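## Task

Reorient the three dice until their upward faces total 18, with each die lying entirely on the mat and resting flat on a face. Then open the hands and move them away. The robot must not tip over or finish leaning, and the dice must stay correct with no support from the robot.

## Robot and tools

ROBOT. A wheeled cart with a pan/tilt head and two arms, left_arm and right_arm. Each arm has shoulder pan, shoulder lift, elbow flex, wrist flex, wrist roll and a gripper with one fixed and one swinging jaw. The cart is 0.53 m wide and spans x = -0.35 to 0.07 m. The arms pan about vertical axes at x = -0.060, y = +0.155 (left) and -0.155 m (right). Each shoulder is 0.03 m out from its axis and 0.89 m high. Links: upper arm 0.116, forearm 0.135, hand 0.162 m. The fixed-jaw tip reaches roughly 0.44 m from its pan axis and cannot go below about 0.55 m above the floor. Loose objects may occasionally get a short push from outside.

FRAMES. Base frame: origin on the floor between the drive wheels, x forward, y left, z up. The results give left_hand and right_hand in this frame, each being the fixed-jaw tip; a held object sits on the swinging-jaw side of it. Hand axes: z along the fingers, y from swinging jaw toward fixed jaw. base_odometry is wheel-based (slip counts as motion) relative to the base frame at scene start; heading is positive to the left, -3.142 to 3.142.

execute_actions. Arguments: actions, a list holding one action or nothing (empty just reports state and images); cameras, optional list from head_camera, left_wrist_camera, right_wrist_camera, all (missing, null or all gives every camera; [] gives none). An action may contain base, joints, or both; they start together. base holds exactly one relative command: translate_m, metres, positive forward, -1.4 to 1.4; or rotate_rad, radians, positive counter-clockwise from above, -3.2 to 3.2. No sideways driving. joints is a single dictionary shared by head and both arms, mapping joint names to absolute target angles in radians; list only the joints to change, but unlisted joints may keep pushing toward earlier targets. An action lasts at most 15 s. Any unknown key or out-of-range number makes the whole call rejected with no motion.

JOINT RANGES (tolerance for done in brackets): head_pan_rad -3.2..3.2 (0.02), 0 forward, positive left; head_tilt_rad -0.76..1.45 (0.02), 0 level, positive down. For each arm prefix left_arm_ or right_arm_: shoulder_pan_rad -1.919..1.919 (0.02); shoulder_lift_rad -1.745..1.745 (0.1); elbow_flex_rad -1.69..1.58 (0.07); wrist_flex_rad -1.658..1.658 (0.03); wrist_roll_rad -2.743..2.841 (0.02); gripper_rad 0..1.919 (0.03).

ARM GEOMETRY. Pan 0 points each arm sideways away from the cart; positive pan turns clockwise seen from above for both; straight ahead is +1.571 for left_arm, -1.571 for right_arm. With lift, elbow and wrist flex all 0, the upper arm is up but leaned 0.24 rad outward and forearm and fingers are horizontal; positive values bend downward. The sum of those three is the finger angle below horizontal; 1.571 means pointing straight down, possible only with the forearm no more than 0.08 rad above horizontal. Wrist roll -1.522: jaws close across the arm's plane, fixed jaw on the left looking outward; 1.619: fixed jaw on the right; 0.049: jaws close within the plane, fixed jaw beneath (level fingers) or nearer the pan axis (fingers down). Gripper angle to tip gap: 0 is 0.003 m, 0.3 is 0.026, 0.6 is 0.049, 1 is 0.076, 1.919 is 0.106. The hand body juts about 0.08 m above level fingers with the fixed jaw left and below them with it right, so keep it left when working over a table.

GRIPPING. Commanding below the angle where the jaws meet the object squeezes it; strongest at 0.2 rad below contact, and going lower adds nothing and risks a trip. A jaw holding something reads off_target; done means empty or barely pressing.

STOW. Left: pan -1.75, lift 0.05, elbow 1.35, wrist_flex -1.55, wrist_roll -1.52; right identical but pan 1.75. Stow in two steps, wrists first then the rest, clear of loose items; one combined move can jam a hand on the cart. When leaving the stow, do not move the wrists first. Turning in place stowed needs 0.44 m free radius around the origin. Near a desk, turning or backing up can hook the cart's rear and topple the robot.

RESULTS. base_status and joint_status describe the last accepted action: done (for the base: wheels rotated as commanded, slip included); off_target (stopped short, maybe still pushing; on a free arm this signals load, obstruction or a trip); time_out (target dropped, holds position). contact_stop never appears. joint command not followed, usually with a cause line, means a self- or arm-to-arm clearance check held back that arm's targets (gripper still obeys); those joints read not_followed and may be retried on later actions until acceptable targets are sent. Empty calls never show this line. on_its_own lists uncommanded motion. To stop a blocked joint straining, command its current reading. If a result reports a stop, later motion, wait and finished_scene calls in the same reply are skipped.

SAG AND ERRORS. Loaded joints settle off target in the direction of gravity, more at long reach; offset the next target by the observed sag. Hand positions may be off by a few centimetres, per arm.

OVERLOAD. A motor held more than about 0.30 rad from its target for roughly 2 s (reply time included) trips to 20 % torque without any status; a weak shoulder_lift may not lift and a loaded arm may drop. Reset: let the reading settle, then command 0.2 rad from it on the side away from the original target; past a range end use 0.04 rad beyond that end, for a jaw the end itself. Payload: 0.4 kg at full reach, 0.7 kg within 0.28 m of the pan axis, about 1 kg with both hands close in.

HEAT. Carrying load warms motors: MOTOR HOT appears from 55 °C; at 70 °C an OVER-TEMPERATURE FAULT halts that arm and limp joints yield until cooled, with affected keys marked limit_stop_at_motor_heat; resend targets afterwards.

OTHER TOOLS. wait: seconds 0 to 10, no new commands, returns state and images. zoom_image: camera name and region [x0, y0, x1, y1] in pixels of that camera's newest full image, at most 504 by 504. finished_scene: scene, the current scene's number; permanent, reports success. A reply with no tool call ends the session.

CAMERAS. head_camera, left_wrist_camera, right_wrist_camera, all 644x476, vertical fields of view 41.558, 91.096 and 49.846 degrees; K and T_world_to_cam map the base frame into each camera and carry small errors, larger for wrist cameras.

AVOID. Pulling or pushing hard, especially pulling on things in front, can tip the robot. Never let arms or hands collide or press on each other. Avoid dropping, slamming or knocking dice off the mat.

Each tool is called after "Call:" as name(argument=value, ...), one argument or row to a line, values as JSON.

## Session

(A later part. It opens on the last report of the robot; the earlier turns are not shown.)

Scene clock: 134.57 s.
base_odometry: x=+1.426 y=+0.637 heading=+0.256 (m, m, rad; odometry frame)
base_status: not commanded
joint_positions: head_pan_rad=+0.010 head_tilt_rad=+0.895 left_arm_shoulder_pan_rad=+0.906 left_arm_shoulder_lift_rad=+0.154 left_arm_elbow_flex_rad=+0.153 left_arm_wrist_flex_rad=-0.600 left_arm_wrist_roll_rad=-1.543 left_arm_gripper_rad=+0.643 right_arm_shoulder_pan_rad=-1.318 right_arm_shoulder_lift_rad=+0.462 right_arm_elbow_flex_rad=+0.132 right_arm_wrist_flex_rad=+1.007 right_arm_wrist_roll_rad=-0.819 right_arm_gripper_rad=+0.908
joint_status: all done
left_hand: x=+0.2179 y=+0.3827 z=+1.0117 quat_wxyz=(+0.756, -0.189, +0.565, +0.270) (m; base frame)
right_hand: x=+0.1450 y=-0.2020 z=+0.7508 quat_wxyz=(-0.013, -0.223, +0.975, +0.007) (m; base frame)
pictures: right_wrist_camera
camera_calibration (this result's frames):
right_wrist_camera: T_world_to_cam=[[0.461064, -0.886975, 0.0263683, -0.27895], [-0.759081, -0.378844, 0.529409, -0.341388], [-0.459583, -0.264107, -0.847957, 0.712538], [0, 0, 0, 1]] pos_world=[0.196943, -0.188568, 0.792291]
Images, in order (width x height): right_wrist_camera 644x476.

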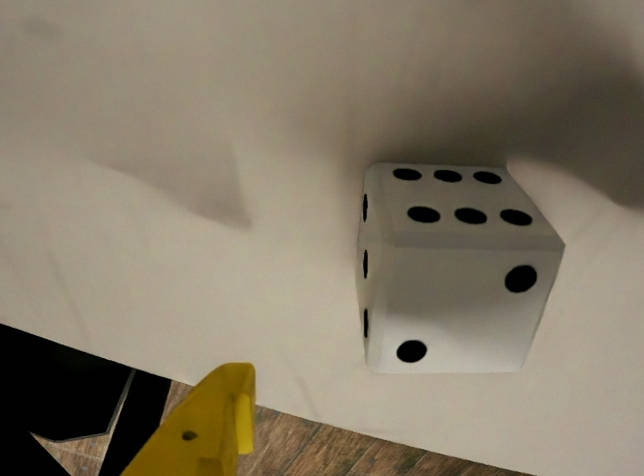

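Call:
execute_actions(
  actions=[
    {"joints":{"right_arm_shoulder_pan_rad":-1.29,"right_arm_shoulder_lift_rad":0.585,"right_arm_elbow_flex_rad":0.15,"right_arm_wrist_flex_rad":0.81,"right_arm_gripper_rad":0.85}},
  ],
  cameras=["right_wrist_camera"],
)

Call:
execute_actions(
  actions=[
    {"joints":{"right_arm_gripper_rad":0.12}},
  ],
  cameras=["right_wrist_camera"],
)

Scene clock: 144.67 s.
base_odometry: x=+1.426 y=+0.637 heading=+0.256 (m, m, rad; odometry frame)
base_status: not commanded
joint_positions: head_pan_rad=+0.010 head_tilt_rad=+0.895 left_arm_shoulder_pan_rad=+0.906 left_arm_shoulder_lift_rad=+0.154 left_arm_elbow_flex_rad=+0.153 left_arm_wrist_flex_rad=-0.600 left_arm_wrist_roll_rad=-1.543 left_arm_gripper_rad=+0.643 right_arm_shoulder_pan_rad=-1.297 right_arm_shoulder_lift_rad=+0.591 right_arm_elbow_flex_rad=+0.150 right_arm_wrist_flex_rad=+0.821 right_arm_wrist_roll_rad=-0.819 right_arm_gripper_rad=+0.858
joint_status: all done
left_hand: x=+0.2179 y=+0.3827 z=+1.0117 quat_wxyz=(+0.756, -0.189, +0.565, +0.270) (m; base frame)
right_hand: x=+0.1490 y=-0.2078 z=+0.7241 quat_wxyz=(+0.004, -0.213, +0.977, -0.002) (m; base frame)
pictures: right_wrist_camera
camera_calibration (this result's frames):
right_wrist_camera: T_world_to_cam=[[0.440464, -0.896265, 0.0519652, -0.302598], [-0.786128, -0.357089, 0.50447, -0.299835], [-0.433583, -0.263053, -0.861864, 0.696564], [0, 0, 0, 1]] pos_world=[0.199594, -0.195043, 0.767326]
Images, in order (width x height): right_wrist_camera 644x476.

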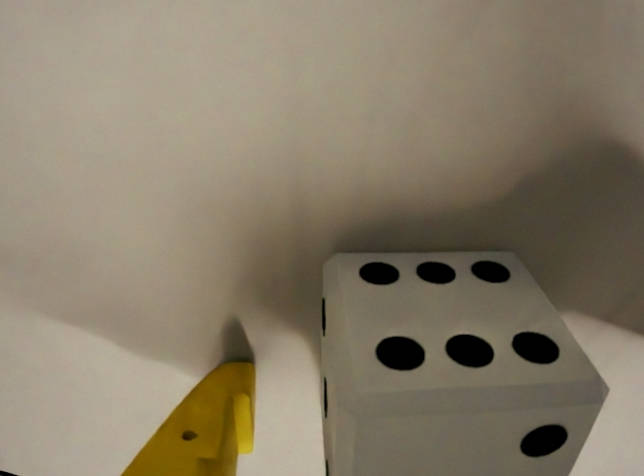

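Scene clock: 145.57 s.
base_odometry: x=+1.426 y=+0.637 heading=+0.256 (m, m, rad; odometry frame)
base_status: not commanded
joint_positions: head_pan_rad=+0.010 head_tilt_rad=+0.895 left_arm_shoulder_pan_rad=+0.906 left_arm_shoulder_lift_rad=+0.154 left_arm_elbow_flex_rad=+0.153 left_arm_wrist_flex_rad=-0.600 left_arm_wrist_roll_rad=-1.543 left_arm_gripper_rad=+0.643 right_arm_shoulder_pan_rad=-1.292 right_arm_shoulder_lift_rad=+0.589 right_arm_elbow_flex_rad=+0.150 right_arm_wrist_flex_rad=+0.814 right_arm_wrist_roll_rad=-0.819 right_arm_gripper_rad=+0.297
joint_status: right_arm_gripper_rad off_target (ended at +0.297, target +0.120)
left_hand: x=+0.2179 y=+0.3827 z=+1.0117 quat_wxyz=(+0.756, -0.189, +0.565, +0.270) (m; base frame)
right_hand: x=+0.1502 y=-0.2092 z=+0.7243 quat_wxyz=(+0.008, -0.210, +0.978, -0.004) (m; base frame)
pictures: right_wrist_camera
camera_calibration (this result's frames):
right_wrist_camera: T_world_to_cam=[[0.435848, -0.898143, 0.0580985, -0.308507], [-0.7922, -0.352198, 0.498374, -0.29317], [-0.427149, -0.263241, -0.865014, 0.698219], [0, 0, 0, 1]] pos_world=[0.200457, -0.196537, 0.768001]
Images, in order (width x height): right_wrist_camera 644x476.

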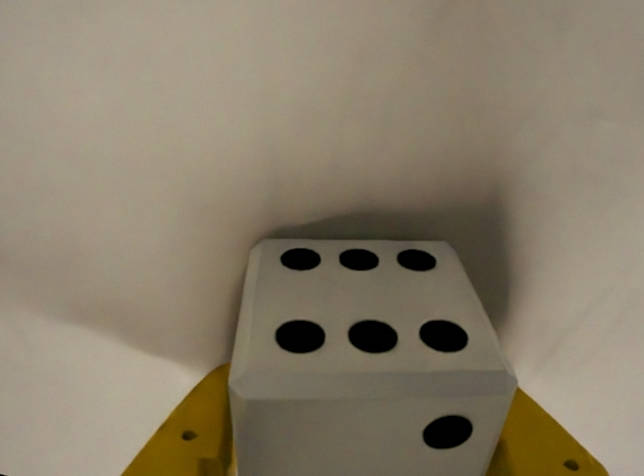

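Call:
execute_actions(
  actions=[
    {"joints":{"right_arm_shoulder_lift_rad":0.25,"right_arm_elbow_flex_rad":0.1,"right_arm_wrist_flex_rad":1.1}},
  ],
  cameras=[],
)

Call:
execute_actions(
  actions=[
    {"joints":{"right_arm_wrist_roll_rad":-1.54,"right_arm_wrist_flex_rad":-0.3,"right_arm_shoulder_pan_rad":-1.9,"right_arm_elbow_flex_rad":0.2,"right_arm_shoulder_lift_rad":0.3,"left_arm_shoulder_pan_rad":0.6},"base":{"translate_m":-0.055}},
  ],
  cameras=[],
)

Call:
execute_actions(
  actions=[
    {"base":{"rotate_rad":0.19}},
  ],
  cameras=[],
)

Call:
execute_actions(
  actions=[
    {"joints":{"right_arm_shoulder_lift_rad":1.08,"right_arm_elbow_flex_rad":0.15,"right_arm_wrist_flex_rad":-1.05}},
  ],
  cameras=["head_camera","right_wrist_camera"],
)

Scene clock: 157.67 s.
base_odometry: x=+1.426 y=+0.637 heading=+0.256 (m, m, rad; odometry frame)
base_status: not commanded
joint_positions: head_pan_rad=+0.010 head_tilt_rad=+0.895 left_arm_shoulder_pan_rad=+0.906 left_arm_shoulder_lift_rad=+0.154 left_arm_elbow_flex_rad=+0.153 left_arm_wrist_flex_rad=-0.600 left_arm_wrist_roll_rad=-1.543 left_arm_gripper_rad=+0.643 right_arm_shoulder_pan_rad=-1.292 right_arm_shoulder_lift_rad=+0.304 right_arm_elbow_flex_rad=+0.130 right_arm_wrist_flex_rad=+1.093 right_arm_wrist_roll_rad=-0.819 right_arm_gripper_rad=+0.297
joint_status: all done
left_hand: x=+0.2179 y=+0.3827 z=+1.0117 quat_wxyz=(+0.756, -0.189, +0.565, +0.270) (m; base frame)
right_hand: x=+0.1503 y=-0.2093 z=+0.7804 quat_wxyz=(+0.019, -0.210, +0.977, -0.010) (m; base frame)
pictures: none
No camera images: the call's "cameras" was empty. Leave "cameras" out to get every camera's image.

Scene clock: 159.37 s.
base_odometry: x=+1.373 y=+0.623 heading=+0.257 (m, m, rad; odometry frame)
base_status: done
joint_positions: head_pan_rad=+0.010 head_tilt_rad=+0.895 left_arm_shoulder_pan_rad=+0.604 left_arm_shoulder_lift_rad=+0.152 left_arm_elbow_flex_rad=+0.153 left_arm_wrist_flex_rad=-0.600 left_arm_wrist_roll_rad=-1.543 left_arm_gripper_rad=+0.643 right_arm_shoulder_pan_rad=-1.892 right_arm_shoulder_lift_rad=+0.315 right_arm_elbow_flex_rad=+0.204 right_arm_wrist_flex_rad=-0.282 right_arm_wrist_roll_rad=-1.530 right_arm_gripper_rad=+0.297
joint_status: all done
left_hand: x=+0.1374 y=+0.4549 z=+1.0122 quat_wxyz=(+0.708, -0.271, +0.530, +0.381) (m; base frame)
right_hand: x=+0.2864 y=-0.0317 z=+0.8921 quat_wxyz=(+0.610, -0.123, +0.776, +0.101) (m; base frame)
pictures: none
No camera images: the call's "cameras" was empty. Leave "cameras" out to get every camera's image.

Scene clock: 160.30 s.
base_odometry: x=+1.373 y=+0.624 heading=+0.446 (m, m, rad; odometry frame)
base_status: done
joint_positions: head_pan_rad=+0.010 head_tilt_rad=+0.895 left_arm_shoulder_pan_rad=+0.602 left_arm_shoulder_lift_rad=+0.152 left_arm_elbow_flex_rad=+0.153 left_arm_wrist_flex_rad=-0.600 left_arm_wrist_roll_rad=-1.543 left_arm_gripper_rad=+0.643 right_arm_shoulder_pan_rad=-1.893 right_arm_shoulder_lift_rad=+0.315 right_arm_elbow_flex_rad=+0.204 right_arm_wrist_flex_rad=-0.282 right_arm_wrist_roll_rad=-1.530 right_arm_gripper_rad=+0.297
joint_status: not commanded
left_hand: x=+0.1370 y=+0.4552 z=+1.0122 quat_wxyz=(+0.707, -0.272, +0.530, +0.381) (m; base frame)
right_hand: x=+0.2862 y=-0.0311 z=+0.8921 quat_wxyz=(+0.610, -0.123, +0.776, +0.102) (m; base frame)
pictures: none
No camera images: the call's "cameras" was empty. Leave "cameras" out to get every camera's image.

Scene clock: 161.63 s.
base_odometry: x=+1.373 y=+0.624 heading=+0.446 (m, m, rad; odometry frame)
base_status: not commanded
joint_positions: head_pan_rad=+0.010 head_tilt_rad=+0.895 left_arm_shoulder_pan_rad=+0.602 left_arm_shoulder_lift_rad=+0.152 left_arm_elbow_flex_rad=+0.153 left_arm_wrist_flex_rad=-0.600 left_arm_wrist_roll_rad=-1.543 left_arm_gripper_rad=+0.643 right_arm_shoulder_pan_rad=-1.893 right_arm_shoulder_lift_rad=+1.094 right_arm_elbow_flex_rad=+0.178 right_arm_wrist_flex_rad=-1.033 right_arm_wrist_roll_rad=-1.530 right_arm_gripper_rad=+0.297
joint_status: all done
left_hand: x=+0.1370 y=+0.4552 z=+1.0122 quat_wxyz=(+0.707, -0.272, +0.530, +0.381) (m; base frame)
right_hand: x=+0.2637 y=-0.0386 z=+0.7553 quat_wxyz=(+0.610, -0.123, +0.776, +0.102) (m; base frame)
pictures: head_camera, right_wrist_camera
camera_calibration (this result's frames):
head_camera: T_world_to_cam=[[0.068867, -0.997451, -0.0186757, 0.0212148], [-0.770101, -0.041251, -0.636587, 0.738002], [0.634194, 0.058222, -0.770979, 0.908134], [0, 0, 0, 1]] pos_world=[-0.00905756, -0.00126924, 1.17035]
right_wrist_camera: T_world_to_cam=[[0.278597, -0.959898, 0.0313019, -0.147282], [-0.664559, -0.216204, -0.715274, 0.729684], [0.693358, 0.178472, -0.698142, 0.413929], [0, 0, 0, 1]] pos_world=[0.238949, -0.0574897, 0.815516]
Images, in order (width x height): head_camera 644x476, right_wrist_camera 644x476.

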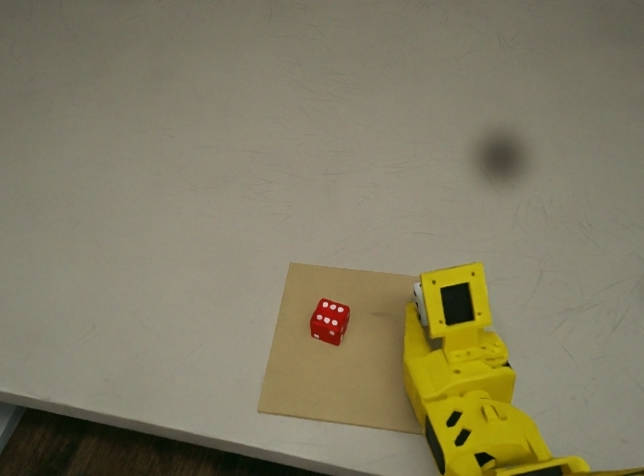

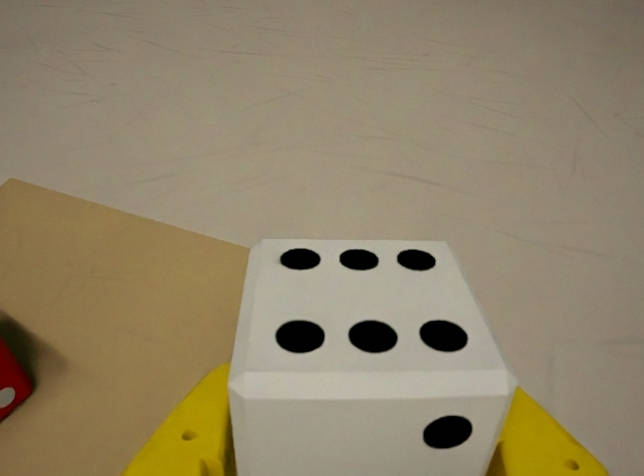

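Call:
execute_actions(
  actions=[
    {"base":{"rotate_rad":0.07}},
  ],
  cameras=[],
)

Call:
execute_actions(
  actions=[
    {"joints":{"right_arm_shoulder_lift_rad":1.22,"right_arm_wrist_flex_rad":-1.03}},
  ],
  cameras=["right_wrist_camera"],
)

Call:
execute_actions(
  actions=[
    {"joints":{"right_arm_gripper_rad":0.6}},
  ],
  cameras=["right_wrist_camera"],
)

Call:
execute_actions(
  actions=[
    {"joints":{"right_arm_shoulder_lift_rad":0.5,"right_arm_wrist_flex_rad":-0.6}},
  ],
  cameras=["head_camera"],
)

Scene clock: 171.23 s.
base_odometry: x=+1.373 y=+0.624 heading=+0.518 (m, m, rad; odometry frame)
base_status: done
joint_positions: head_pan_rad=+0.010 head_tilt_rad=+0.895 left_arm_shoulder_pan_rad=+0.602 left_arm_shoulder_lift_rad=+0.152 left_arm_elbow_flex_rad=+0.153 left_arm_wrist_flex_rad=-0.600 left_arm_wrist_roll_rad=-1.543 left_arm_gripper_rad=+0.643 right_arm_shoulder_pan_rad=-1.893 right_arm_shoulder_lift_rad=+1.094 right_arm_elbow_flex_rad=+0.176 right_arm_wrist_flex_rad=-1.033 right_arm_wrist_roll_rad=-1.530 right_arm_gripper_rad=+0.297
joint_status: not commanded
left_hand: x=+0.1370 y=+0.4552 z=+1.0122 quat_wxyz=(+0.707, -0.272, +0.530, +0.381) (m; base frame)
right_hand: x=+0.2640 y=-0.0386 z=+0.7556 quat_wxyz=(+0.610, -0.123, +0.776, +0.102) (m; base frame)
pictures: none
No camera images: the call's "cameras" was empty. Leave "cameras" out to get every camera's image.

Scene clock: 172.00 s.
base_odometry: x=+1.373 y=+0.624 heading=+0.518 (m, m, rad; odometry frame)
base_status: not commanded
joint_positions: head_pan_rad=+0.010 head_tilt_rad=+0.895 left_arm_shoulder_pan_rad=+0.602 left_arm_shoulder_lift_rad=+0.152 left_arm_elbow_flex_rad=+0.153 left_arm_wrist_flex_rad=-0.600 left_arm_wrist_roll_rad=-1.543 left_arm_gripper_rad=+0.643 right_arm_shoulder_pan_rad=-1.893 right_arm_shoulder_lift_rad=+1.206 right_arm_elbow_flex_rad=+0.155 right_arm_wrist_flex_rad=-1.032 right_arm_wrist_roll_rad=-1.530 right_arm_gripper_rad=+0.297
joint_status: all done
left_hand: x=+0.1370 y=+0.4552 z=+1.0122 quat_wxyz=(+0.707, -0.272, +0.530, +0.381) (m; base frame)
right_hand: x=+0.2511 y=-0.0429 z=+0.7251 quat_wxyz=(+0.574, -0.128, +0.803, +0.096) (m; base frame)
pictures: right_wrist_camera
camera_calibration (this result's frames):
right_wrist_camera: T_world_to_cam=[[0.281436, -0.958949, 0.0347986, -0.150078], [-0.723159, -0.235793, -0.649187, 0.664758], [0.630742, 0.15754, -0.759833, 0.461906], [0, 0, 0, 1]] pos_world=[0.23162, -0.0599399, 0.787746]
Images, in order (width x height): right_wrist_camera 644x476.

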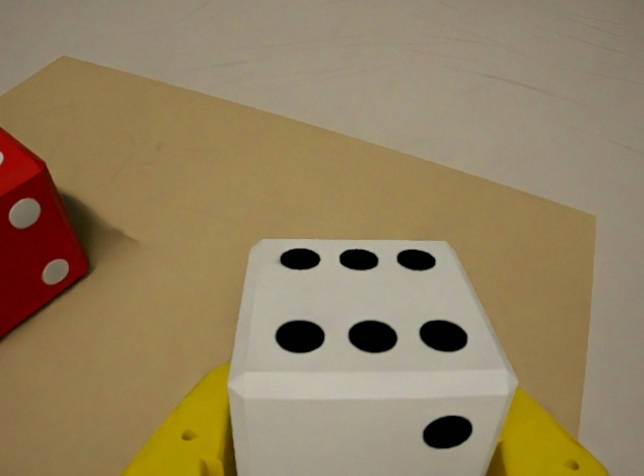

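Scene clock: 172.77 s.
base_odometry: x=+1.373 y=+0.624 heading=+0.518 (m, m, rad; odometry frame)
base_status: not commanded
joint_positions: head_pan_rad=+0.010 head_tilt_rad=+0.895 left_arm_shoulder_pan_rad=+0.602 left_arm_shoulder_lift_rad=+0.152 left_arm_elbow_flex_rad=+0.153 left_arm_wrist_flex_rad=-0.600 left_arm_wrist_roll_rad=-1.543 left_arm_gripper_rad=+0.643 right_arm_shoulder_pan_rad=-1.893 right_arm_shoulder_lift_rad=+1.208 right_arm_elbow_flex_rad=+0.152 right_arm_wrist_flex_rad=-1.032 right_arm_wrist_roll_rad=-1.531 right_arm_gripper_rad=+0.591
joint_status: all done
left_hand: x=+0.1370 y=+0.4552 z=+1.0122 quat_wxyz=(+0.707, -0.272, +0.530, +0.381) (m; base frame)
right_hand: x=+0.2514 y=-0.0428 z=+0.7252 quat_wxyz=(+0.574, -0.127, +0.803, +0.096) (m; base frame)
pictures: right_wrist_camera
camera_calibration (this result's frames):
right_wrist_camera: T_world_to_cam=[[0.280928, -0.959151, 0.033291, -0.148858], [-0.722629, -0.234225, -0.650343, 0.665841], [0.631575, 0.158643, -0.758911, 0.460967], [0, 0, 0, 1]] pos_world=[0.231839, -0.0599499, 0.787814]
Images, in order (width x height): right_wrist_camera 644x476.

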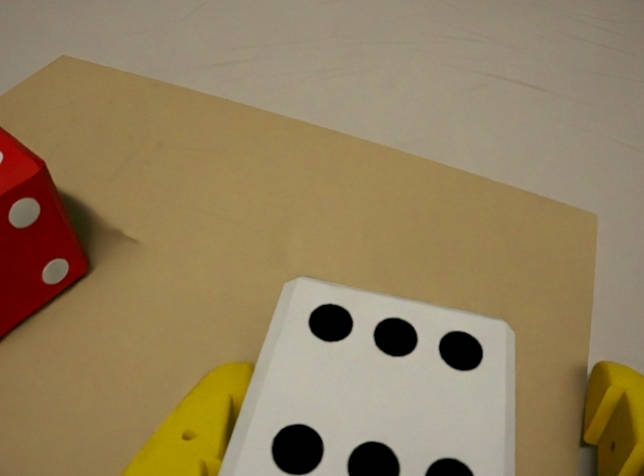

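Scene clock: 174.00 s.
base_odometry: x=+1.373 y=+0.624 heading=+0.518 (m, m, rad; odometry frame)
base_status: not commanded
joint_positions: head_pan_rad=+0.010 head_tilt_rad=+0.895 left_arm_shoulder_pan_rad=+0.602 left_arm_shoulder_lift_rad=+0.152 left_arm_elbow_flex_rad=+0.153 left_arm_wrist_flex_rad=-0.600 left_arm_wrist_roll_rad=-1.543 left_arm_gripper_rad=+0.643 right_arm_shoulder_pan_rad=-1.893 right_arm_shoulder_lift_rad=+0.563 right_arm_elbow_flex_rad=+0.152 right_arm_wrist_flex_rad=-0.601 right_arm_wrist_roll_rad=-1.531 right_arm_gripper_rad=+0.592
joint_status: all done
left_hand: x=+0.1370 y=+0.4552 z=+1.0122 quat_wxyz=(+0.707, -0.272, +0.530, +0.381) (m; base frame)
right_hand: x=+0.2969 y=-0.0275 z=+0.8712 quat_wxyz=(+0.656, -0.117, +0.737, +0.110) (m; base frame)
pictures: head_camera
camera_calibration (this result's frames):
head_camera: T_world_to_cam=[[0.0688318, -0.997453, -0.0186757, 0.0212132], [-0.770103, -0.0412238, -0.636586, 0.738001], [0.634195, 0.0581996, -0.770979, 0.908134], [0, 0, 0, 1]] pos_world=[-0.00905758, -0.00127058, 1.17035]
Images, in order (width x height): head_camera 644x476.

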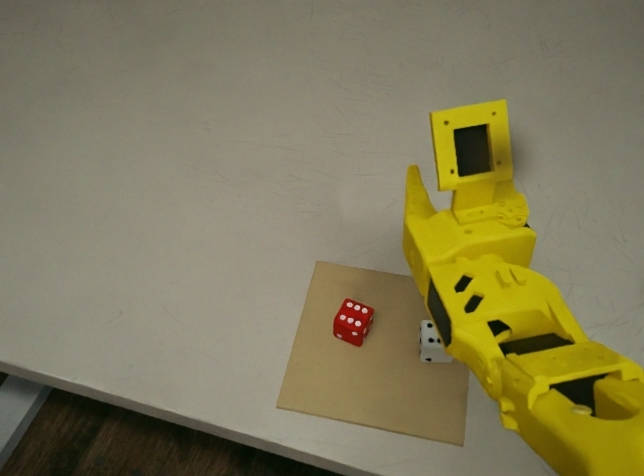

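Call:
execute_actions(
  actions=[
    {"base":{"translate_m":-0.6},"joints":{"right_arm_shoulder_pan_rad":-1.0,"right_arm_shoulder_lift_rad":0.1}},
  ],
  cameras=[],
)

Call:
execute_actions(
  actions=[
    {"base":{"rotate_rad":0.64}},
  ],
  cameras=[],
)

Call:
execute_actions(
  actions=[
    {"base":{"translate_m":0.58}},
  ],
  cameras=[],
)

Call:
execute_actions(
  actions=[
    {"base":{"rotate_rad":-0.9},"joints":{"head_tilt_rad":0.7}},
  ],
  cameras=["head_camera"],
)

Scene clock: 189.17 s.
base_odometry: x=+0.853 y=+0.325 heading=+0.521 (m, m, rad; odometry frame)
base_status: done
joint_positions: head_pan_rad=+0.010 head_tilt_rad=+0.895 left_arm_shoulder_pan_rad=+0.602 left_arm_shoulder_lift_rad=+0.152 left_arm_elbow_flex_rad=+0.153 left_arm_wrist_flex_rad=-0.600 left_arm_wrist_roll_rad=-1.543 left_arm_gripper_rad=+0.643 right_arm_shoulder_pan_rad=-1.007 right_arm_shoulder_lift_rad=+0.157 right_arm_elbow_flex_rad=+0.153 right_arm_wrist_flex_rad=-0.601 right_arm_wrist_roll_rad=-1.531 right_arm_gripper_rad=+0.592
joint_status: all done
left_hand: x=+0.1370 y=+0.4552 z=+1.0122 quat_wxyz=(+0.707, -0.272, +0.530, +0.381) (m; base frame)
right_hand: x=+0.2480 y=-0.3407 z=+1.0105 quat_wxyz=(+0.771, +0.169, +0.573, -0.220) (m; base frame)
pictures: none
No camera images: the call's "cameras" was empty. Leave "cameras" out to get every camera's image.

Scene clock: 190.67 s.
base_odometry: x=+0.852 y=+0.325 heading=+1.159 (m, m, rad; odometry frame)
base_status: done
joint_positions: head_pan_rad=+0.010 head_tilt_rad=+0.895 left_arm_shoulder_pan_rad=+0.602 left_arm_shoulder_lift_rad=+0.152 left_arm_elbow_flex_rad=+0.153 left_arm_wrist_flex_rad=-0.600 left_arm_wrist_roll_rad=-1.543 left_arm_gripper_rad=+0.643 right_arm_shoulder_pan_rad=-1.005 right_arm_shoulder_lift_rad=+0.157 right_arm_elbow_flex_rad=+0.153 right_arm_wrist_flex_rad=-0.601 right_arm_wrist_roll_rad=-1.531 right_arm_gripper_rad=+0.592
joint_status: not commanded
left_hand: x=+0.1370 y=+0.4552 z=+1.0122 quat_wxyz=(+0.707, -0.272, +0.530, +0.381) (m; base frame)
right_hand: x=+0.2477 y=-0.3412 z=+1.0105 quat_wxyz=(+0.771, +0.169, +0.573, -0.220) (m; base frame)
pictures: none
No camera images: the call's "cameras" was empty. Leave "cameras" out to get every camera's image.

Scene clock: 194.40 s.
base_odometry: x=+1.083 y=+0.857 heading=+1.161 (m, m, rad; odometry frame)
base_status: done
joint_positions: head_pan_rad=+0.010 head_tilt_rad=+0.895 left_arm_shoulder_pan_rad=+0.602 left_arm_shoulder_lift_rad=+0.152 left_arm_elbow_flex_rad=+0.153 left_arm_wrist_flex_rad=-0.600 left_arm_wrist_roll_rad=-1.543 left_arm_gripper_rad=+0.643 right_arm_shoulder_pan_rad=-1.005 right_arm_shoulder_lift_rad=+0.155 right_arm_elbow_flex_rad=+0.153 right_arm_wrist_flex_rad=-0.601 right_arm_wrist_roll_rad=-1.531 right_arm_gripper_rad=+0.592
joint_status: not commanded
left_hand: x=+0.1370 y=+0.4552 z=+1.0122 quat_wxyz=(+0.707, -0.272, +0.530, +0.381) (m; base frame)
right_hand: x=+0.2475 y=-0.3411 z=+1.0110 quat_wxyz=(+0.772, +0.169, +0.572, -0.220) (m; base frame)
pictures: none
No camera images: the call's "cameras" was empty. Leave "cameras" out to get every camera's image.

Scene clock: 196.27 s.
base_odometry: x=+1.082 y=+0.857 heading=+0.262 (m, m, rad; odometry frame)
base_status: done
joint_positions: head_pan_rad=+0.010 head_tilt_rad=+0.714 left_arm_shoulder_pan_rad=+0.602 left_arm_shoulder_lift_rad=+0.152 left_arm_elbow_flex_rad=+0.153 left_arm_wrist_flex_rad=-0.600 left_arm_wrist_roll_rad=-1.543 left_arm_gripper_rad=+0.643 right_arm_shoulder_pan_rad=-1.005 right_arm_shoulder_lift_rad=+0.155 right_arm_elbow_flex_rad=+0.153 right_arm_wrist_flex_rad=-0.601 right_arm_wrist_roll_rad=-1.531 right_arm_gripper_rad=+0.592
joint_status: all done
left_hand: x=+0.1370 y=+0.4552 z=+1.0122 quat_wxyz=(+0.707, -0.272, +0.530, +0.381) (m; base frame)
right_hand: x=+0.2475 y=-0.3411 z=+1.0110 quat_wxyz=(+0.772, +0.169, +0.572, -0.220) (m; base frame)
pictures: head_camera
camera_calibration (this result's frames):
head_camera: T_world_to_cam=[[0.071209, -0.997431, -0.00777431, 0.00877745], [-0.643164, -0.0399568, -0.764686, 0.89141], [0.762411, 0.0594527, -0.644357, 0.768418], [0, 0, 0, 1]] pos_world=[-0.0131524, -0.0013117, 1.17685]
Images, in order (width x height): head_camera 644x476.

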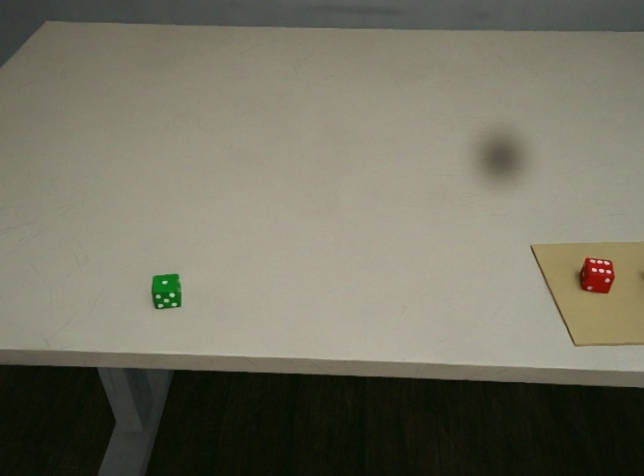

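Call:
zoom_image(
  camera="head_camera",
  region=[135, 260, 200, 320],
)

Region (135, 260, 200, 320) of head_camera's 644x476 image, scaled by 7.754; it fills the top 465 rows of this view, and the rest is white.

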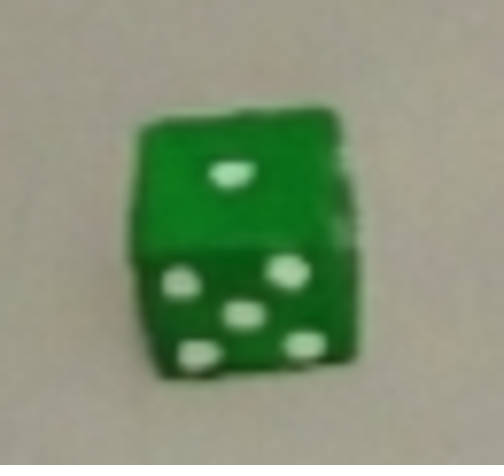

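Call:
execute_actions(
  actions=[
    {"joints":{"left_arm_shoulder_pan_rad":1.29,"left_arm_shoulder_lift_rad":0.3,"left_arm_elbow_flex_rad":-0.2,"left_arm_wrist_flex_rad":1.45,"left_arm_wrist_roll_rad":-1.8,"left_arm_gripper_rad":0.9}},
  ],
  cameras=[],
)

Call:
execute_actions(
  actions=[
    {"base":{"translate_m":0.25},"joints":{"head_tilt_rad":0.9}},
  ],
  cameras=[],
)

Call:
execute_actions(
  actions=[
    {"joints":{"left_arm_shoulder_lift_rad":0.45,"left_arm_elbow_flex_rad":0.0,"left_arm_wrist_flex_rad":1.1}},
  ],
  cameras=["left_wrist_camera"],
)

Scene clock: 214.53 s.
base_odometry: x=+1.082 y=+0.857 heading=+0.262 (m, m, rad; odometry frame)
base_status: not commanded
joint_positions: head_pan_rad=+0.010 head_tilt_rad=+0.714 left_arm_shoulder_pan_rad=+1.283 left_arm_shoulder_lift_rad=+0.318 left_arm_elbow_flex_rad=-0.167 left_arm_wrist_flex_rad=+1.443 left_arm_wrist_roll_rad=-1.793 left_arm_gripper_rad=+0.893 right_arm_shoulder_pan_rad=-1.005 right_arm_shoulder_lift_rad=+0.155 right_arm_elbow_flex_rad=+0.153 right_arm_wrist_flex_rad=-0.601 right_arm_wrist_roll_rad=-1.531 right_arm_gripper_rad=+0.592
joint_status: all done
left_hand: x=+0.1531 y=+0.2258 z=+0.8165 quat_wxyz=(-0.011, -0.009, +1.000, -0.003) (m; base frame)
right_hand: x=+0.2475 y=-0.3411 z=+1.0110 quat_wxyz=(+0.772, +0.169, +0.572, -0.220) (m; base frame)
pictures: none
No camera images: the call's "cameras" was empty. Leave "cameras" out to get every camera's image.

Scene clock: 216.70 s.
base_odometry: x=+1.324 y=+0.921 heading=+0.260 (m, m, rad; odometry frame)
base_status: done
joint_positions: head_pan_rad=+0.010 head_tilt_rad=+0.895 left_arm_shoulder_pan_rad=+1.283 left_arm_shoulder_lift_rad=+0.318 left_arm_elbow_flex_rad=-0.168 left_arm_wrist_flex_rad=+1.445 left_arm_wrist_roll_rad=-1.793 left_arm_gripper_rad=+0.893 right_arm_shoulder_pan_rad=-1.005 right_arm_shoulder_lift_rad=+0.155 right_arm_elbow_flex_rad=+0.153 right_arm_wrist_flex_rad=-0.601 right_arm_wrist_roll_rad=-1.531 right_arm_gripper_rad=+0.592
joint_status: all done
left_hand: x=+0.1531 y=+0.2258 z=+0.8167 quat_wxyz=(-0.011, -0.009, +1.000, -0.003) (m; base frame)
right_hand: x=+0.2475 y=-0.3411 z=+1.0110 quat_wxyz=(+0.772, +0.169, +0.572, -0.220) (m; base frame)
pictures: none
No camera images: the call's "cameras" was empty. Leave "cameras" out to get every camera's image.

Scene clock: 217.73 s.
base_odometry: x=+1.324 y=+0.921 heading=+0.260 (m, m, rad; odometry frame)
base_status: not commanded
joint_positions: head_pan_rad=+0.010 head_tilt_rad=+0.895 left_arm_shoulder_pan_rad=+1.283 left_arm_shoulder_lift_rad=+0.465 left_arm_elbow_flex_rad=+0.001 left_arm_wrist_flex_rad=+1.106 left_arm_wrist_roll_rad=-1.793 left_arm_gripper_rad=+0.893 right_arm_shoulder_pan_rad=-1.005 right_arm_shoulder_lift_rad=+0.155 right_arm_elbow_flex_rad=+0.153 right_arm_wrist_flex_rad=-0.601 right_arm_wrist_roll_rad=-1.531 right_arm_gripper_rad=+0.592
joint_status: all done
left_hand: x=+0.1590 y=+0.2276 z=+0.7656 quat_wxyz=(+0.000, -0.009, +1.000, +0.000) (m; base frame)
right_hand: x=+0.2475 y=-0.3411 z=+1.0110 quat_wxyz=(+0.772, +0.169, +0.572, -0.220) (m; base frame)
pictures: left_wrist_camera
camera_calibration (this result's frames):
left_wrist_camera: T_world_to_cam=[[0.0511112, -0.998387, 0.0247257, 0.193599], [-0.847394, -0.0302529, 0.530103, -0.241269], [-0.5285, -0.0480465, -0.847573, 0.809402], [0, 0, 0, 1]] pos_world=[0.213424, 0.224877, 0.809138]
Images, in order (width x height): left_wrist_camera 644x476.

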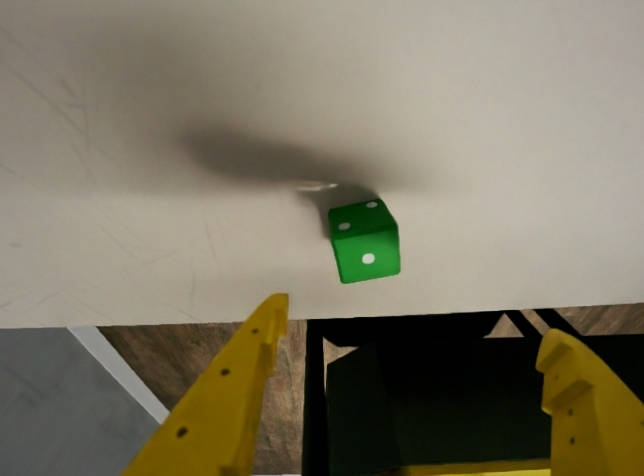

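Call:
execute_actions(
  actions=[
    {"joints":{"left_arm_shoulder_lift_rad":0.665,"left_arm_elbow_flex_rad":0.01,"left_arm_wrist_flex_rad":0.87,"left_arm_wrist_roll_rad":-1.63,"left_arm_gripper_rad":0.85}},
  ],
  cameras=["left_wrist_camera"],
)

Scene clock: 224.80 s.
base_odometry: x=+1.324 y=+0.921 heading=+0.260 (m, m, rad; odometry frame)
base_status: not commanded
joint_positions: head_pan_rad=+0.010 head_tilt_rad=+0.895 left_arm_shoulder_pan_rad=+1.283 left_arm_shoulder_lift_rad=+0.680 left_arm_elbow_flex_rad=+0.011 left_arm_wrist_flex_rad=+0.876 left_arm_wrist_roll_rad=-1.638 left_arm_gripper_rad=+0.857 right_arm_shoulder_pan_rad=-1.005 right_arm_shoulder_lift_rad=+0.155 right_arm_elbow_flex_rad=+0.153 right_arm_wrist_flex_rad=-0.601 right_arm_wrist_roll_rad=-1.531 right_arm_gripper_rad=+0.592
joint_status: all done
left_hand: x=+0.1598 y=+0.2280 z=+0.7214 quat_wxyz=(+0.002, -0.086, +0.996, +0.000) (m; base frame)
right_hand: x=+0.2475 y=-0.3411 z=+1.0110 quat_wxyz=(+0.772, +0.169, +0.572, -0.220) (m; base frame)
pictures: left_wrist_camera
camera_calibration (this result's frames):
left_wrist_camera: T_world_to_cam=[[0.204456, -0.978575, 0.0242487, 0.166426], [-0.834886, -0.161395, 0.526229, -0.186421], [-0.511041, -0.127836, -0.849997, 0.789594], [0, 0, 0, 1]] pos_world=[0.213847, 0.233711, 0.765218]
Images, in order (width x height): left_wrist_camera 644x476.

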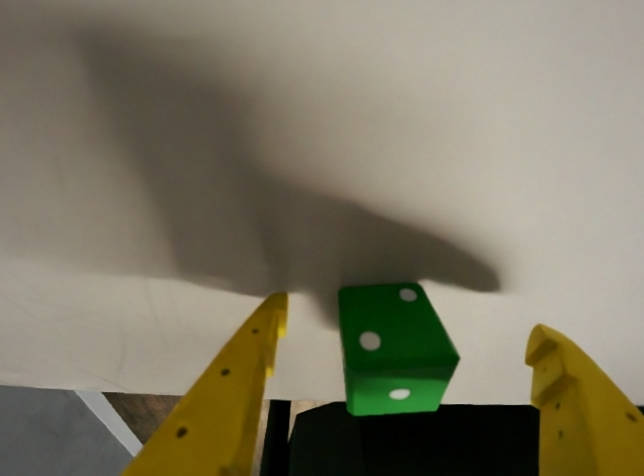

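Call:
execute_actions(
  actions=[
    {"base":{"translate_m":-0.006}},
  ],
  cameras=[],
)

Call:
execute_actions(
  actions=[
    {"joints":{"left_arm_gripper_rad":0.12}},
  ],
  cameras=["left_wrist_camera"],
)

Scene clock: 229.63 s.
base_odometry: x=+1.318 y=+0.919 heading=+0.260 (m, m, rad; odometry frame)
base_status: done
joint_positions: head_pan_rad=+0.010 head_tilt_rad=+0.895 left_arm_shoulder_pan_rad=+1.285 left_arm_shoulder_lift_rad=+0.680 left_arm_elbow_flex_rad=+0.011 left_arm_wrist_flex_rad=+0.876 left_arm_wrist_roll_rad=-1.638 left_arm_gripper_rad=+0.857 right_arm_shoulder_pan_rad=-1.005 right_arm_shoulder_lift_rad=+0.155 right_arm_elbow_flex_rad=+0.153 right_arm_wrist_flex_rad=-0.601 right_arm_wrist_roll_rad=-1.531 right_arm_gripper_rad=+0.592
joint_status: not commanded
left_hand: x=+0.1599 y=+0.2277 z=+0.7214 quat_wxyz=(+0.002, -0.085, +0.996, +0.000) (m; base frame)
right_hand: x=+0.2475 y=-0.3411 z=+1.0110 quat_wxyz=(+0.772, +0.169, +0.572, -0.220) (m; base frame)
pictures: none
No camera images: the call's "cameras" was empty. Leave "cameras" out to get every camera's image.

Scene clock: 230.53 s.
base_odometry: x=+1.318 y=+0.919 heading=+0.260 (m, m, rad; odometry frame)
base_status: not commanded
joint_positions: head_pan_rad=+0.010 head_tilt_rad=+0.895 left_arm_shoulder_pan_rad=+1.286 left_arm_shoulder_lift_rad=+0.680 left_arm_elbow_flex_rad=+0.011 left_arm_wrist_flex_rad=+0.876 left_arm_wrist_roll_rad=-1.638 left_arm_gripper_rad=+0.296 right_arm_shoulder_pan_rad=-1.005 right_arm_shoulder_lift_rad=+0.155 right_arm_elbow_flex_rad=+0.153 right_arm_wrist_flex_rad=-0.601 right_arm_wrist_roll_rad=-1.531 right_arm_gripper_rad=+0.592
joint_status: left_arm_gripper_rad off_target (ended at +0.296, target +0.120)
left_hand: x=+0.1600 y=+0.2273 z=+0.7214 quat_wxyz=(+0.002, -0.084, +0.996, +0.000) (m; base frame)
right_hand: x=+0.2475 y=-0.3411 z=+1.0110 quat_wxyz=(+0.772, +0.169, +0.572, -0.220) (m; base frame)
pictures: left_wrist_camera
camera_calibration (this result's frames):
left_wrist_camera: T_world_to_cam=[[0.201453, -0.979198, 0.0242487, 0.166343], [-0.835378, -0.158833, 0.526229, -0.186848], [-0.511431, -0.126267, -0.849997, 0.789328], [0, 0, 0, 1]] pos_world=[0.214087, 0.232871, 0.765218]
Images, in order (width x height): left_wrist_camera 644x476.

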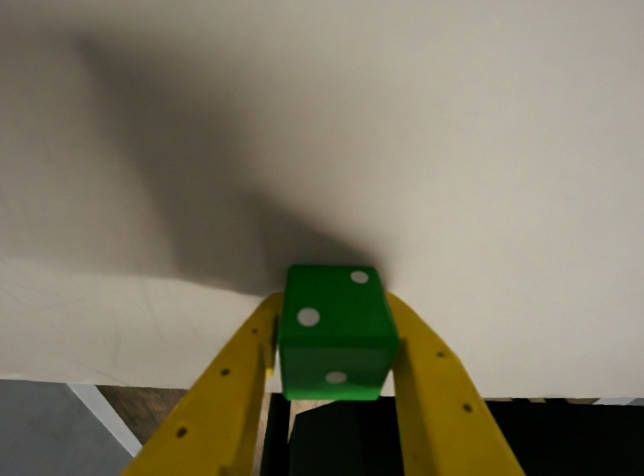

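Call:
execute_actions(
  actions=[
    {"joints":{"left_arm_shoulder_lift_rad":0.35,"left_arm_elbow_flex_rad":-0.1,"left_arm_wrist_flex_rad":1.2}},
  ],
  cameras=[],
)

Call:
execute_actions(
  actions=[
    {"joints":{"left_arm_wrist_roll_rad":-1.55,"left_arm_wrist_flex_rad":-0.3,"left_arm_shoulder_pan_rad":1.5,"left_arm_elbow_flex_rad":0.2,"left_arm_shoulder_lift_rad":0.3},"base":{"translate_m":-0.09}},
  ],
  cameras=[],
)

Call:
execute_actions(
  actions=[
    {"joints":{"left_arm_shoulder_lift_rad":1.14,"left_arm_elbow_flex_rad":0.15,"left_arm_wrist_flex_rad":-1.04}},
  ],
  cameras=[],
)

Call:
execute_actions(
  actions=[
    {"joints":{"left_arm_shoulder_lift_rad":1.23,"left_arm_wrist_flex_rad":-1.03}},
  ],
  cameras=["left_wrist_camera"],
)

Call:
execute_actions(
  actions=[
    {"joints":{"left_arm_gripper_rad":0.65}},
  ],
  cameras=["left_wrist_camera"],
)

Call:
execute_actions(
  actions=[
    {"joints":{"left_arm_shoulder_lift_rad":0.4,"left_arm_wrist_flex_rad":-0.5}},
  ],
  cameras=["head_camera"],
)

Scene clock: 240.27 s.
base_odometry: x=+1.318 y=+0.919 heading=+0.260 (m, m, rad; odometry frame)
base_status: not commanded
joint_positions: head_pan_rad=+0.010 head_tilt_rad=+0.895 left_arm_shoulder_pan_rad=+1.286 left_arm_shoulder_lift_rad=+0.404 left_arm_elbow_flex_rad=-0.068 left_arm_wrist_flex_rad=+1.195 left_arm_wrist_roll_rad=-1.638 left_arm_gripper_rad=+0.296 right_arm_shoulder_pan_rad=-1.005 right_arm_shoulder_lift_rad=+0.155 right_arm_elbow_flex_rad=+0.153 right_arm_wrist_flex_rad=-0.601 right_arm_wrist_roll_rad=-1.531 right_arm_gripper_rad=+0.592
joint_status: all done
left_hand: x=+0.1650 y=+0.2288 z=+0.7867 quat_wxyz=(+0.020, -0.084, +0.996, +0.004) (m; base frame)
right_hand: x=+0.2475 y=-0.3411 z=+1.0110 quat_wxyz=(+0.772, +0.169, +0.572, -0.220) (m; base frame)
pictures: none
No camera images: the call's "cameras" was empty. Leave "cameras" out to get every camera's image.

Scene clock: 242.03 s.
base_odometry: x=+1.231 y=+0.896 heading=+0.257 (m, m, rad; odometry frame)
base_status: done
joint_positions: head_pan_rad=+0.010 head_tilt_rad=+0.895 left_arm_shoulder_pan_rad=+1.495 left_arm_shoulder_lift_rad=+0.351 left_arm_elbow_flex_rad=+0.202 left_arm_wrist_flex_rad=-0.284 left_arm_wrist_roll_rad=-1.558 left_arm_gripper_rad=+0.296 right_arm_shoulder_pan_rad=-1.005 right_arm_shoulder_lift_rad=+0.155 right_arm_elbow_flex_rad=+0.153 right_arm_wrist_flex_rad=-0.601 right_arm_wrist_roll_rad=-1.531 right_arm_gripper_rad=+0.592
joint_status: all done
left_hand: x=+0.3061 y=+0.1905 z=+0.8810 quat_wxyz=(+0.605, -0.016, +0.795, +0.034) (m; base frame)
right_hand: x=+0.2475 y=-0.3411 z=+1.0110 quat_wxyz=(+0.772, +0.169, +0.572, -0.220) (m; base frame)
pictures: none
No camera images: the call's "cameras" was empty. Leave "cameras" out to get every camera's image.

Scene clock: 243.37 s.
base_odometry: x=+1.231 y=+0.896 heading=+0.257 (m, m, rad; odometry frame)
base_status: not commanded
joint_positions: head_pan_rad=+0.010 head_tilt_rad=+0.895 left_arm_shoulder_pan_rad=+1.495 left_arm_shoulder_lift_rad=+1.158 left_arm_elbow_flex_rad=+0.177 left_arm_wrist_flex_rad=-1.025 left_arm_wrist_roll_rad=-1.558 left_arm_gripper_rad=+0.296 right_arm_shoulder_pan_rad=-1.005 right_arm_shoulder_lift_rad=+0.155 right_arm_elbow_flex_rad=+0.153 right_arm_wrist_flex_rad=-0.601 right_arm_wrist_roll_rad=-1.531 right_arm_gripper_rad=+0.592
joint_status: all done
left_hand: x=+0.2726 y=+0.1880 z=+0.7345 quat_wxyz=(+0.588, -0.016, +0.808, +0.033) (m; base frame)
right_hand: x=+0.2475 y=-0.3411 z=+1.0110 quat_wxyz=(+0.772, +0.169, +0.572, -0.220) (m; base frame)
pictures: none
No camera images: the call's "cameras" was empty. Leave "cameras" out to get every camera's image.

Scene clock: 244.00 s.
base_odometry: x=+1.231 y=+0.896 heading=+0.257 (m, m, rad; odometry frame)
base_status: not commanded
joint_positions: head_pan_rad=+0.010 head_tilt_rad=+0.895 left_arm_shoulder_pan_rad=+1.495 left_arm_shoulder_lift_rad=+1.201 left_arm_elbow_flex_rad=+0.151 left_arm_wrist_flex_rad=-1.034 left_arm_wrist_roll_rad=-1.556 left_arm_gripper_rad=+0.296 right_arm_shoulder_pan_rad=-1.005 right_arm_shoulder_lift_rad=+0.155 right_arm_elbow_flex_rad=+0.153 right_arm_wrist_flex_rad=-0.601 right_arm_wrist_roll_rad=-1.531 right_arm_gripper_rad=+0.592
joint_status: all done
left_hand: x=+0.2707 y=+0.1879 z=+0.7278 quat_wxyz=(+0.585, -0.017, +0.810, +0.032) (m; base frame)
right_hand: x=+0.2475 y=-0.3411 z=+1.0110 quat_wxyz=(+0.772, +0.169, +0.572, -0.220) (m; base frame)
pictures: left_wrist_camera
camera_calibration (this result's frames):
left_wrist_camera: T_world_to_cam=[[0.052385, -0.998598, 0.00758762, 0.161355], [-0.767117, -0.0451041, -0.63992, 0.70488], [0.639365, 0.0277016, -0.768404, 0.44648], [0, 0, 0, 1]] pos_world=[0.246809, 0.180554, 0.79292]
Images, in order (width x height): left_wrist_camera 644x476.

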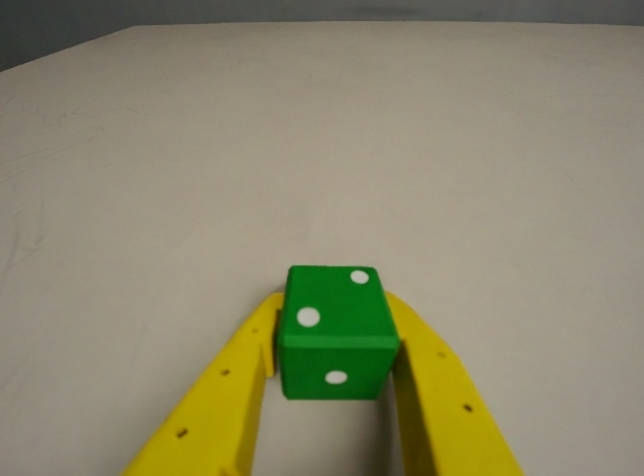

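Scene clock: 244.80 s.
base_odometry: x=+1.231 y=+0.896 heading=+0.257 (m, m, rad; odometry frame)
base_status: not commanded
joint_positions: head_pan_rad=+0.010 head_tilt_rad=+0.895 left_arm_shoulder_pan_rad=+1.495 left_arm_shoulder_lift_rad=+1.226 left_arm_elbow_flex_rad=+0.151 left_arm_wrist_flex_rad=-1.034 left_arm_wrist_roll_rad=-1.555 left_arm_gripper_rad=+0.640 right_arm_shoulder_pan_rad=-1.005 right_arm_shoulder_lift_rad=+0.155 right_arm_elbow_flex_rad=+0.153 right_arm_wrist_flex_rad=-0.601 right_arm_wrist_roll_rad=-1.531 right_arm_gripper_rad=+0.592
joint_status: all done
left_hand: x=+0.2666 y=+0.1875 z=+0.7204 quat_wxyz=(+0.575, -0.018, +0.817, +0.031) (m; base frame)
right_hand: x=+0.2475 y=-0.3411 z=+1.0110 quat_wxyz=(+0.772, +0.169, +0.572, -0.220) (m; base frame)
pictures: left_wrist_camera
camera_calibration (this result's frames):
left_wrist_camera: T_world_to_cam=[[0.0530915, -0.998543, 0.00960312, 0.159663], [-0.782453, -0.0475734, -0.62089, 0.687799], [0.620442, 0.02545, -0.783839, 0.460074], [0, 0, 0, 1]] pos_world=[0.244245, 0.180443, 0.786138]
Images, in order (width x height): left_wrist_camera 644x476.

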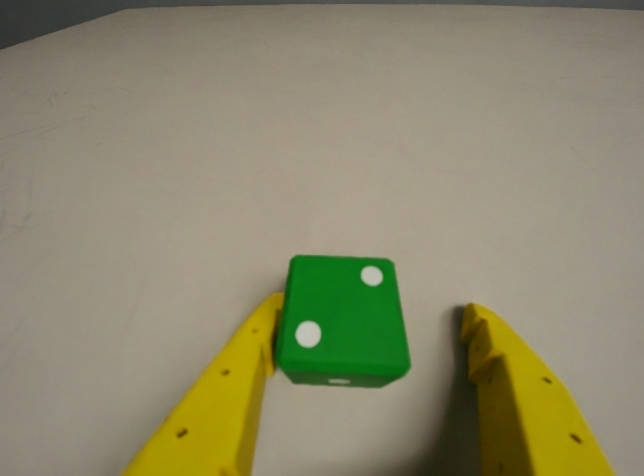

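Scene clock: 246.10 s.
base_odometry: x=+1.231 y=+0.896 heading=+0.257 (m, m, rad; odometry frame)
base_status: not commanded
joint_positions: head_pan_rad=+0.010 head_tilt_rad=+0.895 left_arm_shoulder_pan_rad=+1.495 left_arm_shoulder_lift_rad=+0.457 left_arm_elbow_flex_rad=+0.153 left_arm_wrist_flex_rad=-0.500 left_arm_wrist_roll_rad=-1.555 left_arm_gripper_rad=+0.643 right_arm_shoulder_pan_rad=-1.005 right_arm_shoulder_lift_rad=+0.155 right_arm_elbow_flex_rad=+0.153 right_arm_wrist_flex_rad=-0.601 right_arm_wrist_roll_rad=-1.531 right_arm_gripper_rad=+0.592
joint_status: all done
left_hand: x=+0.3167 y=+0.1913 z=+0.8921 quat_wxyz=(+0.666, -0.016, +0.745, +0.036) (m; base frame)
right_hand: x=+0.2475 y=-0.3411 z=+1.0110 quat_wxyz=(+0.772, +0.169, +0.572, -0.220) (m; base frame)
pictures: head_camera
camera_calibration (this result's frames):
head_camera: T_world_to_cam=[[0.0688134, -0.997455, -0.0186734, 0.0212097], [-0.770079, -0.0412089, -0.636617, 0.738038], [0.634227, 0.0581878, -0.770954, 0.908107], [0, 0, 0, 1]] pos_world=[-0.00905837, -0.00127132, 1.17035]
Images, in order (width x height): head_camera 644x476.

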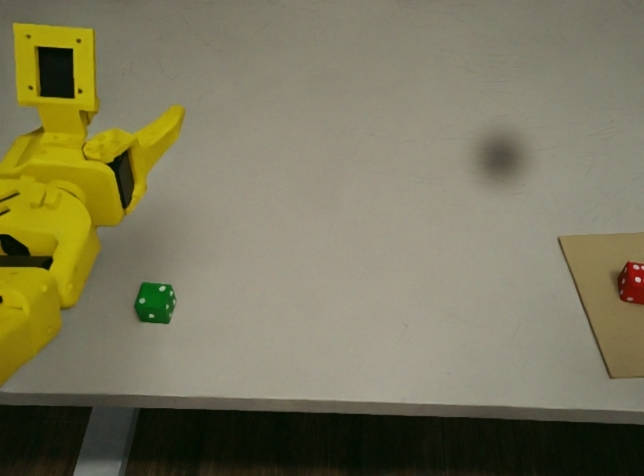

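Call:
execute_actions(
  actions=[
    {"joints":{"left_arm_shoulder_lift_rad":0.3,"left_arm_shoulder_pan_rad":1.415,"left_arm_elbow_flex_rad":-0.1,"left_arm_wrist_flex_rad":1.35,"left_arm_wrist_roll_rad":-1.635,"left_arm_gripper_rad":0.9},"base":{"translate_m":0.09}},
  ],
  cameras=[],
)

Call:
execute_actions(
  actions=[
    {"joints":{"left_arm_shoulder_lift_rad":0.47,"left_arm_elbow_flex_rad":0.0,"left_arm_wrist_flex_rad":1.08}},
  ],
  cameras=["left_wrist_camera"],
)

Scene clock: 258.40 s.
base_odometry: x=+1.318 y=+0.919 heading=+0.258 (m, m, rad; odometry frame)
base_status: done
joint_positions: head_pan_rad=+0.010 head_tilt_rad=+0.895 left_arm_shoulder_pan_rad=+1.420 left_arm_shoulder_lift_rad=+0.350 left_arm_elbow_flex_rad=-0.068 left_arm_wrist_flex_rad=+1.344 left_arm_wrist_roll_rad=-1.627 left_arm_gripper_rad=+0.893 right_arm_shoulder_pan_rad=-1.005 right_arm_shoulder_lift_rad=+0.155 right_arm_elbow_flex_rad=+0.153 right_arm_wrist_flex_rad=-0.601 right_arm_wrist_roll_rad=-1.531 right_arm_gripper_rad=+0.592
joint_status: all done
left_hand: x=+0.1546 y=+0.1954 z=+0.7973 quat_wxyz=(-0.027, -0.023, +0.999, -0.003) (m; base frame)
right_hand: x=+0.2475 y=-0.3411 z=+1.0110 quat_wxyz=(+0.772, +0.169, +0.572, -0.220) (m; base frame)
pictures: none
No camera images: the call's "cameras" was empty. Leave "cameras" out to get every camera's image.

Scene clock: 259.37 s.
base_odometry: x=+1.318 y=+0.919 heading=+0.258 (m, m, rad; odometry frame)
base_status: not commanded
joint_positions: head_pan_rad=+0.010 head_tilt_rad=+0.895 left_arm_shoulder_pan_rad=+1.420 left_arm_shoulder_lift_rad=+0.483 left_arm_elbow_flex_rad=+0.002 left_arm_wrist_flex_rad=+1.086 left_arm_wrist_roll_rad=-1.627 left_arm_gripper_rad=+0.893 right_arm_shoulder_pan_rad=-1.005 right_arm_shoulder_lift_rad=+0.155 right_arm_elbow_flex_rad=+0.153 right_arm_wrist_flex_rad=-0.601 right_arm_wrist_roll_rad=-1.531 right_arm_gripper_rad=+0.592
joint_status: all done
left_hand: x=+0.1660 y=+0.1972 z=+0.7618 quat_wxyz=(+0.000, -0.023, +1.000, +0.000) (m; base frame)
right_hand: x=+0.2475 y=-0.3411 z=+1.0110 quat_wxyz=(+0.772, +0.169, +0.572, -0.220) (m; base frame)
pictures: left_wrist_camera
camera_calibration (this result's frames):
left_wrist_camera: T_world_to_cam=[[0.0801846, -0.996476, 0.0246158, 0.157871], [-0.846138, -0.0549917, 0.530119, -0.229569], [-0.526897, -0.0633357, -0.847566, 0.811124], [0, 0, 0, 1]] pos_world=[0.220473, 0.196064, 0.805294]
Images, in order (width x height): left_wrist_camera 644x476.

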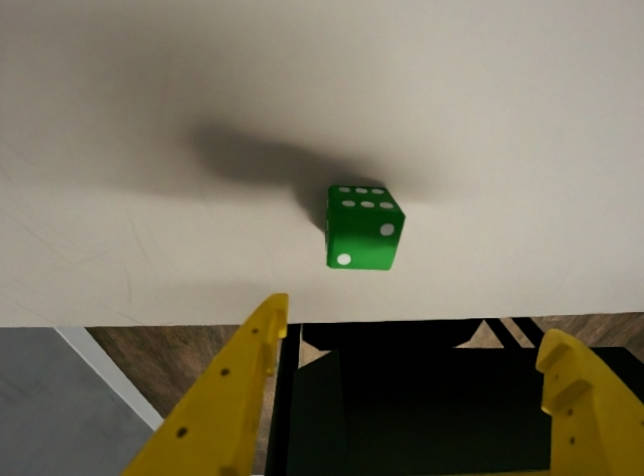

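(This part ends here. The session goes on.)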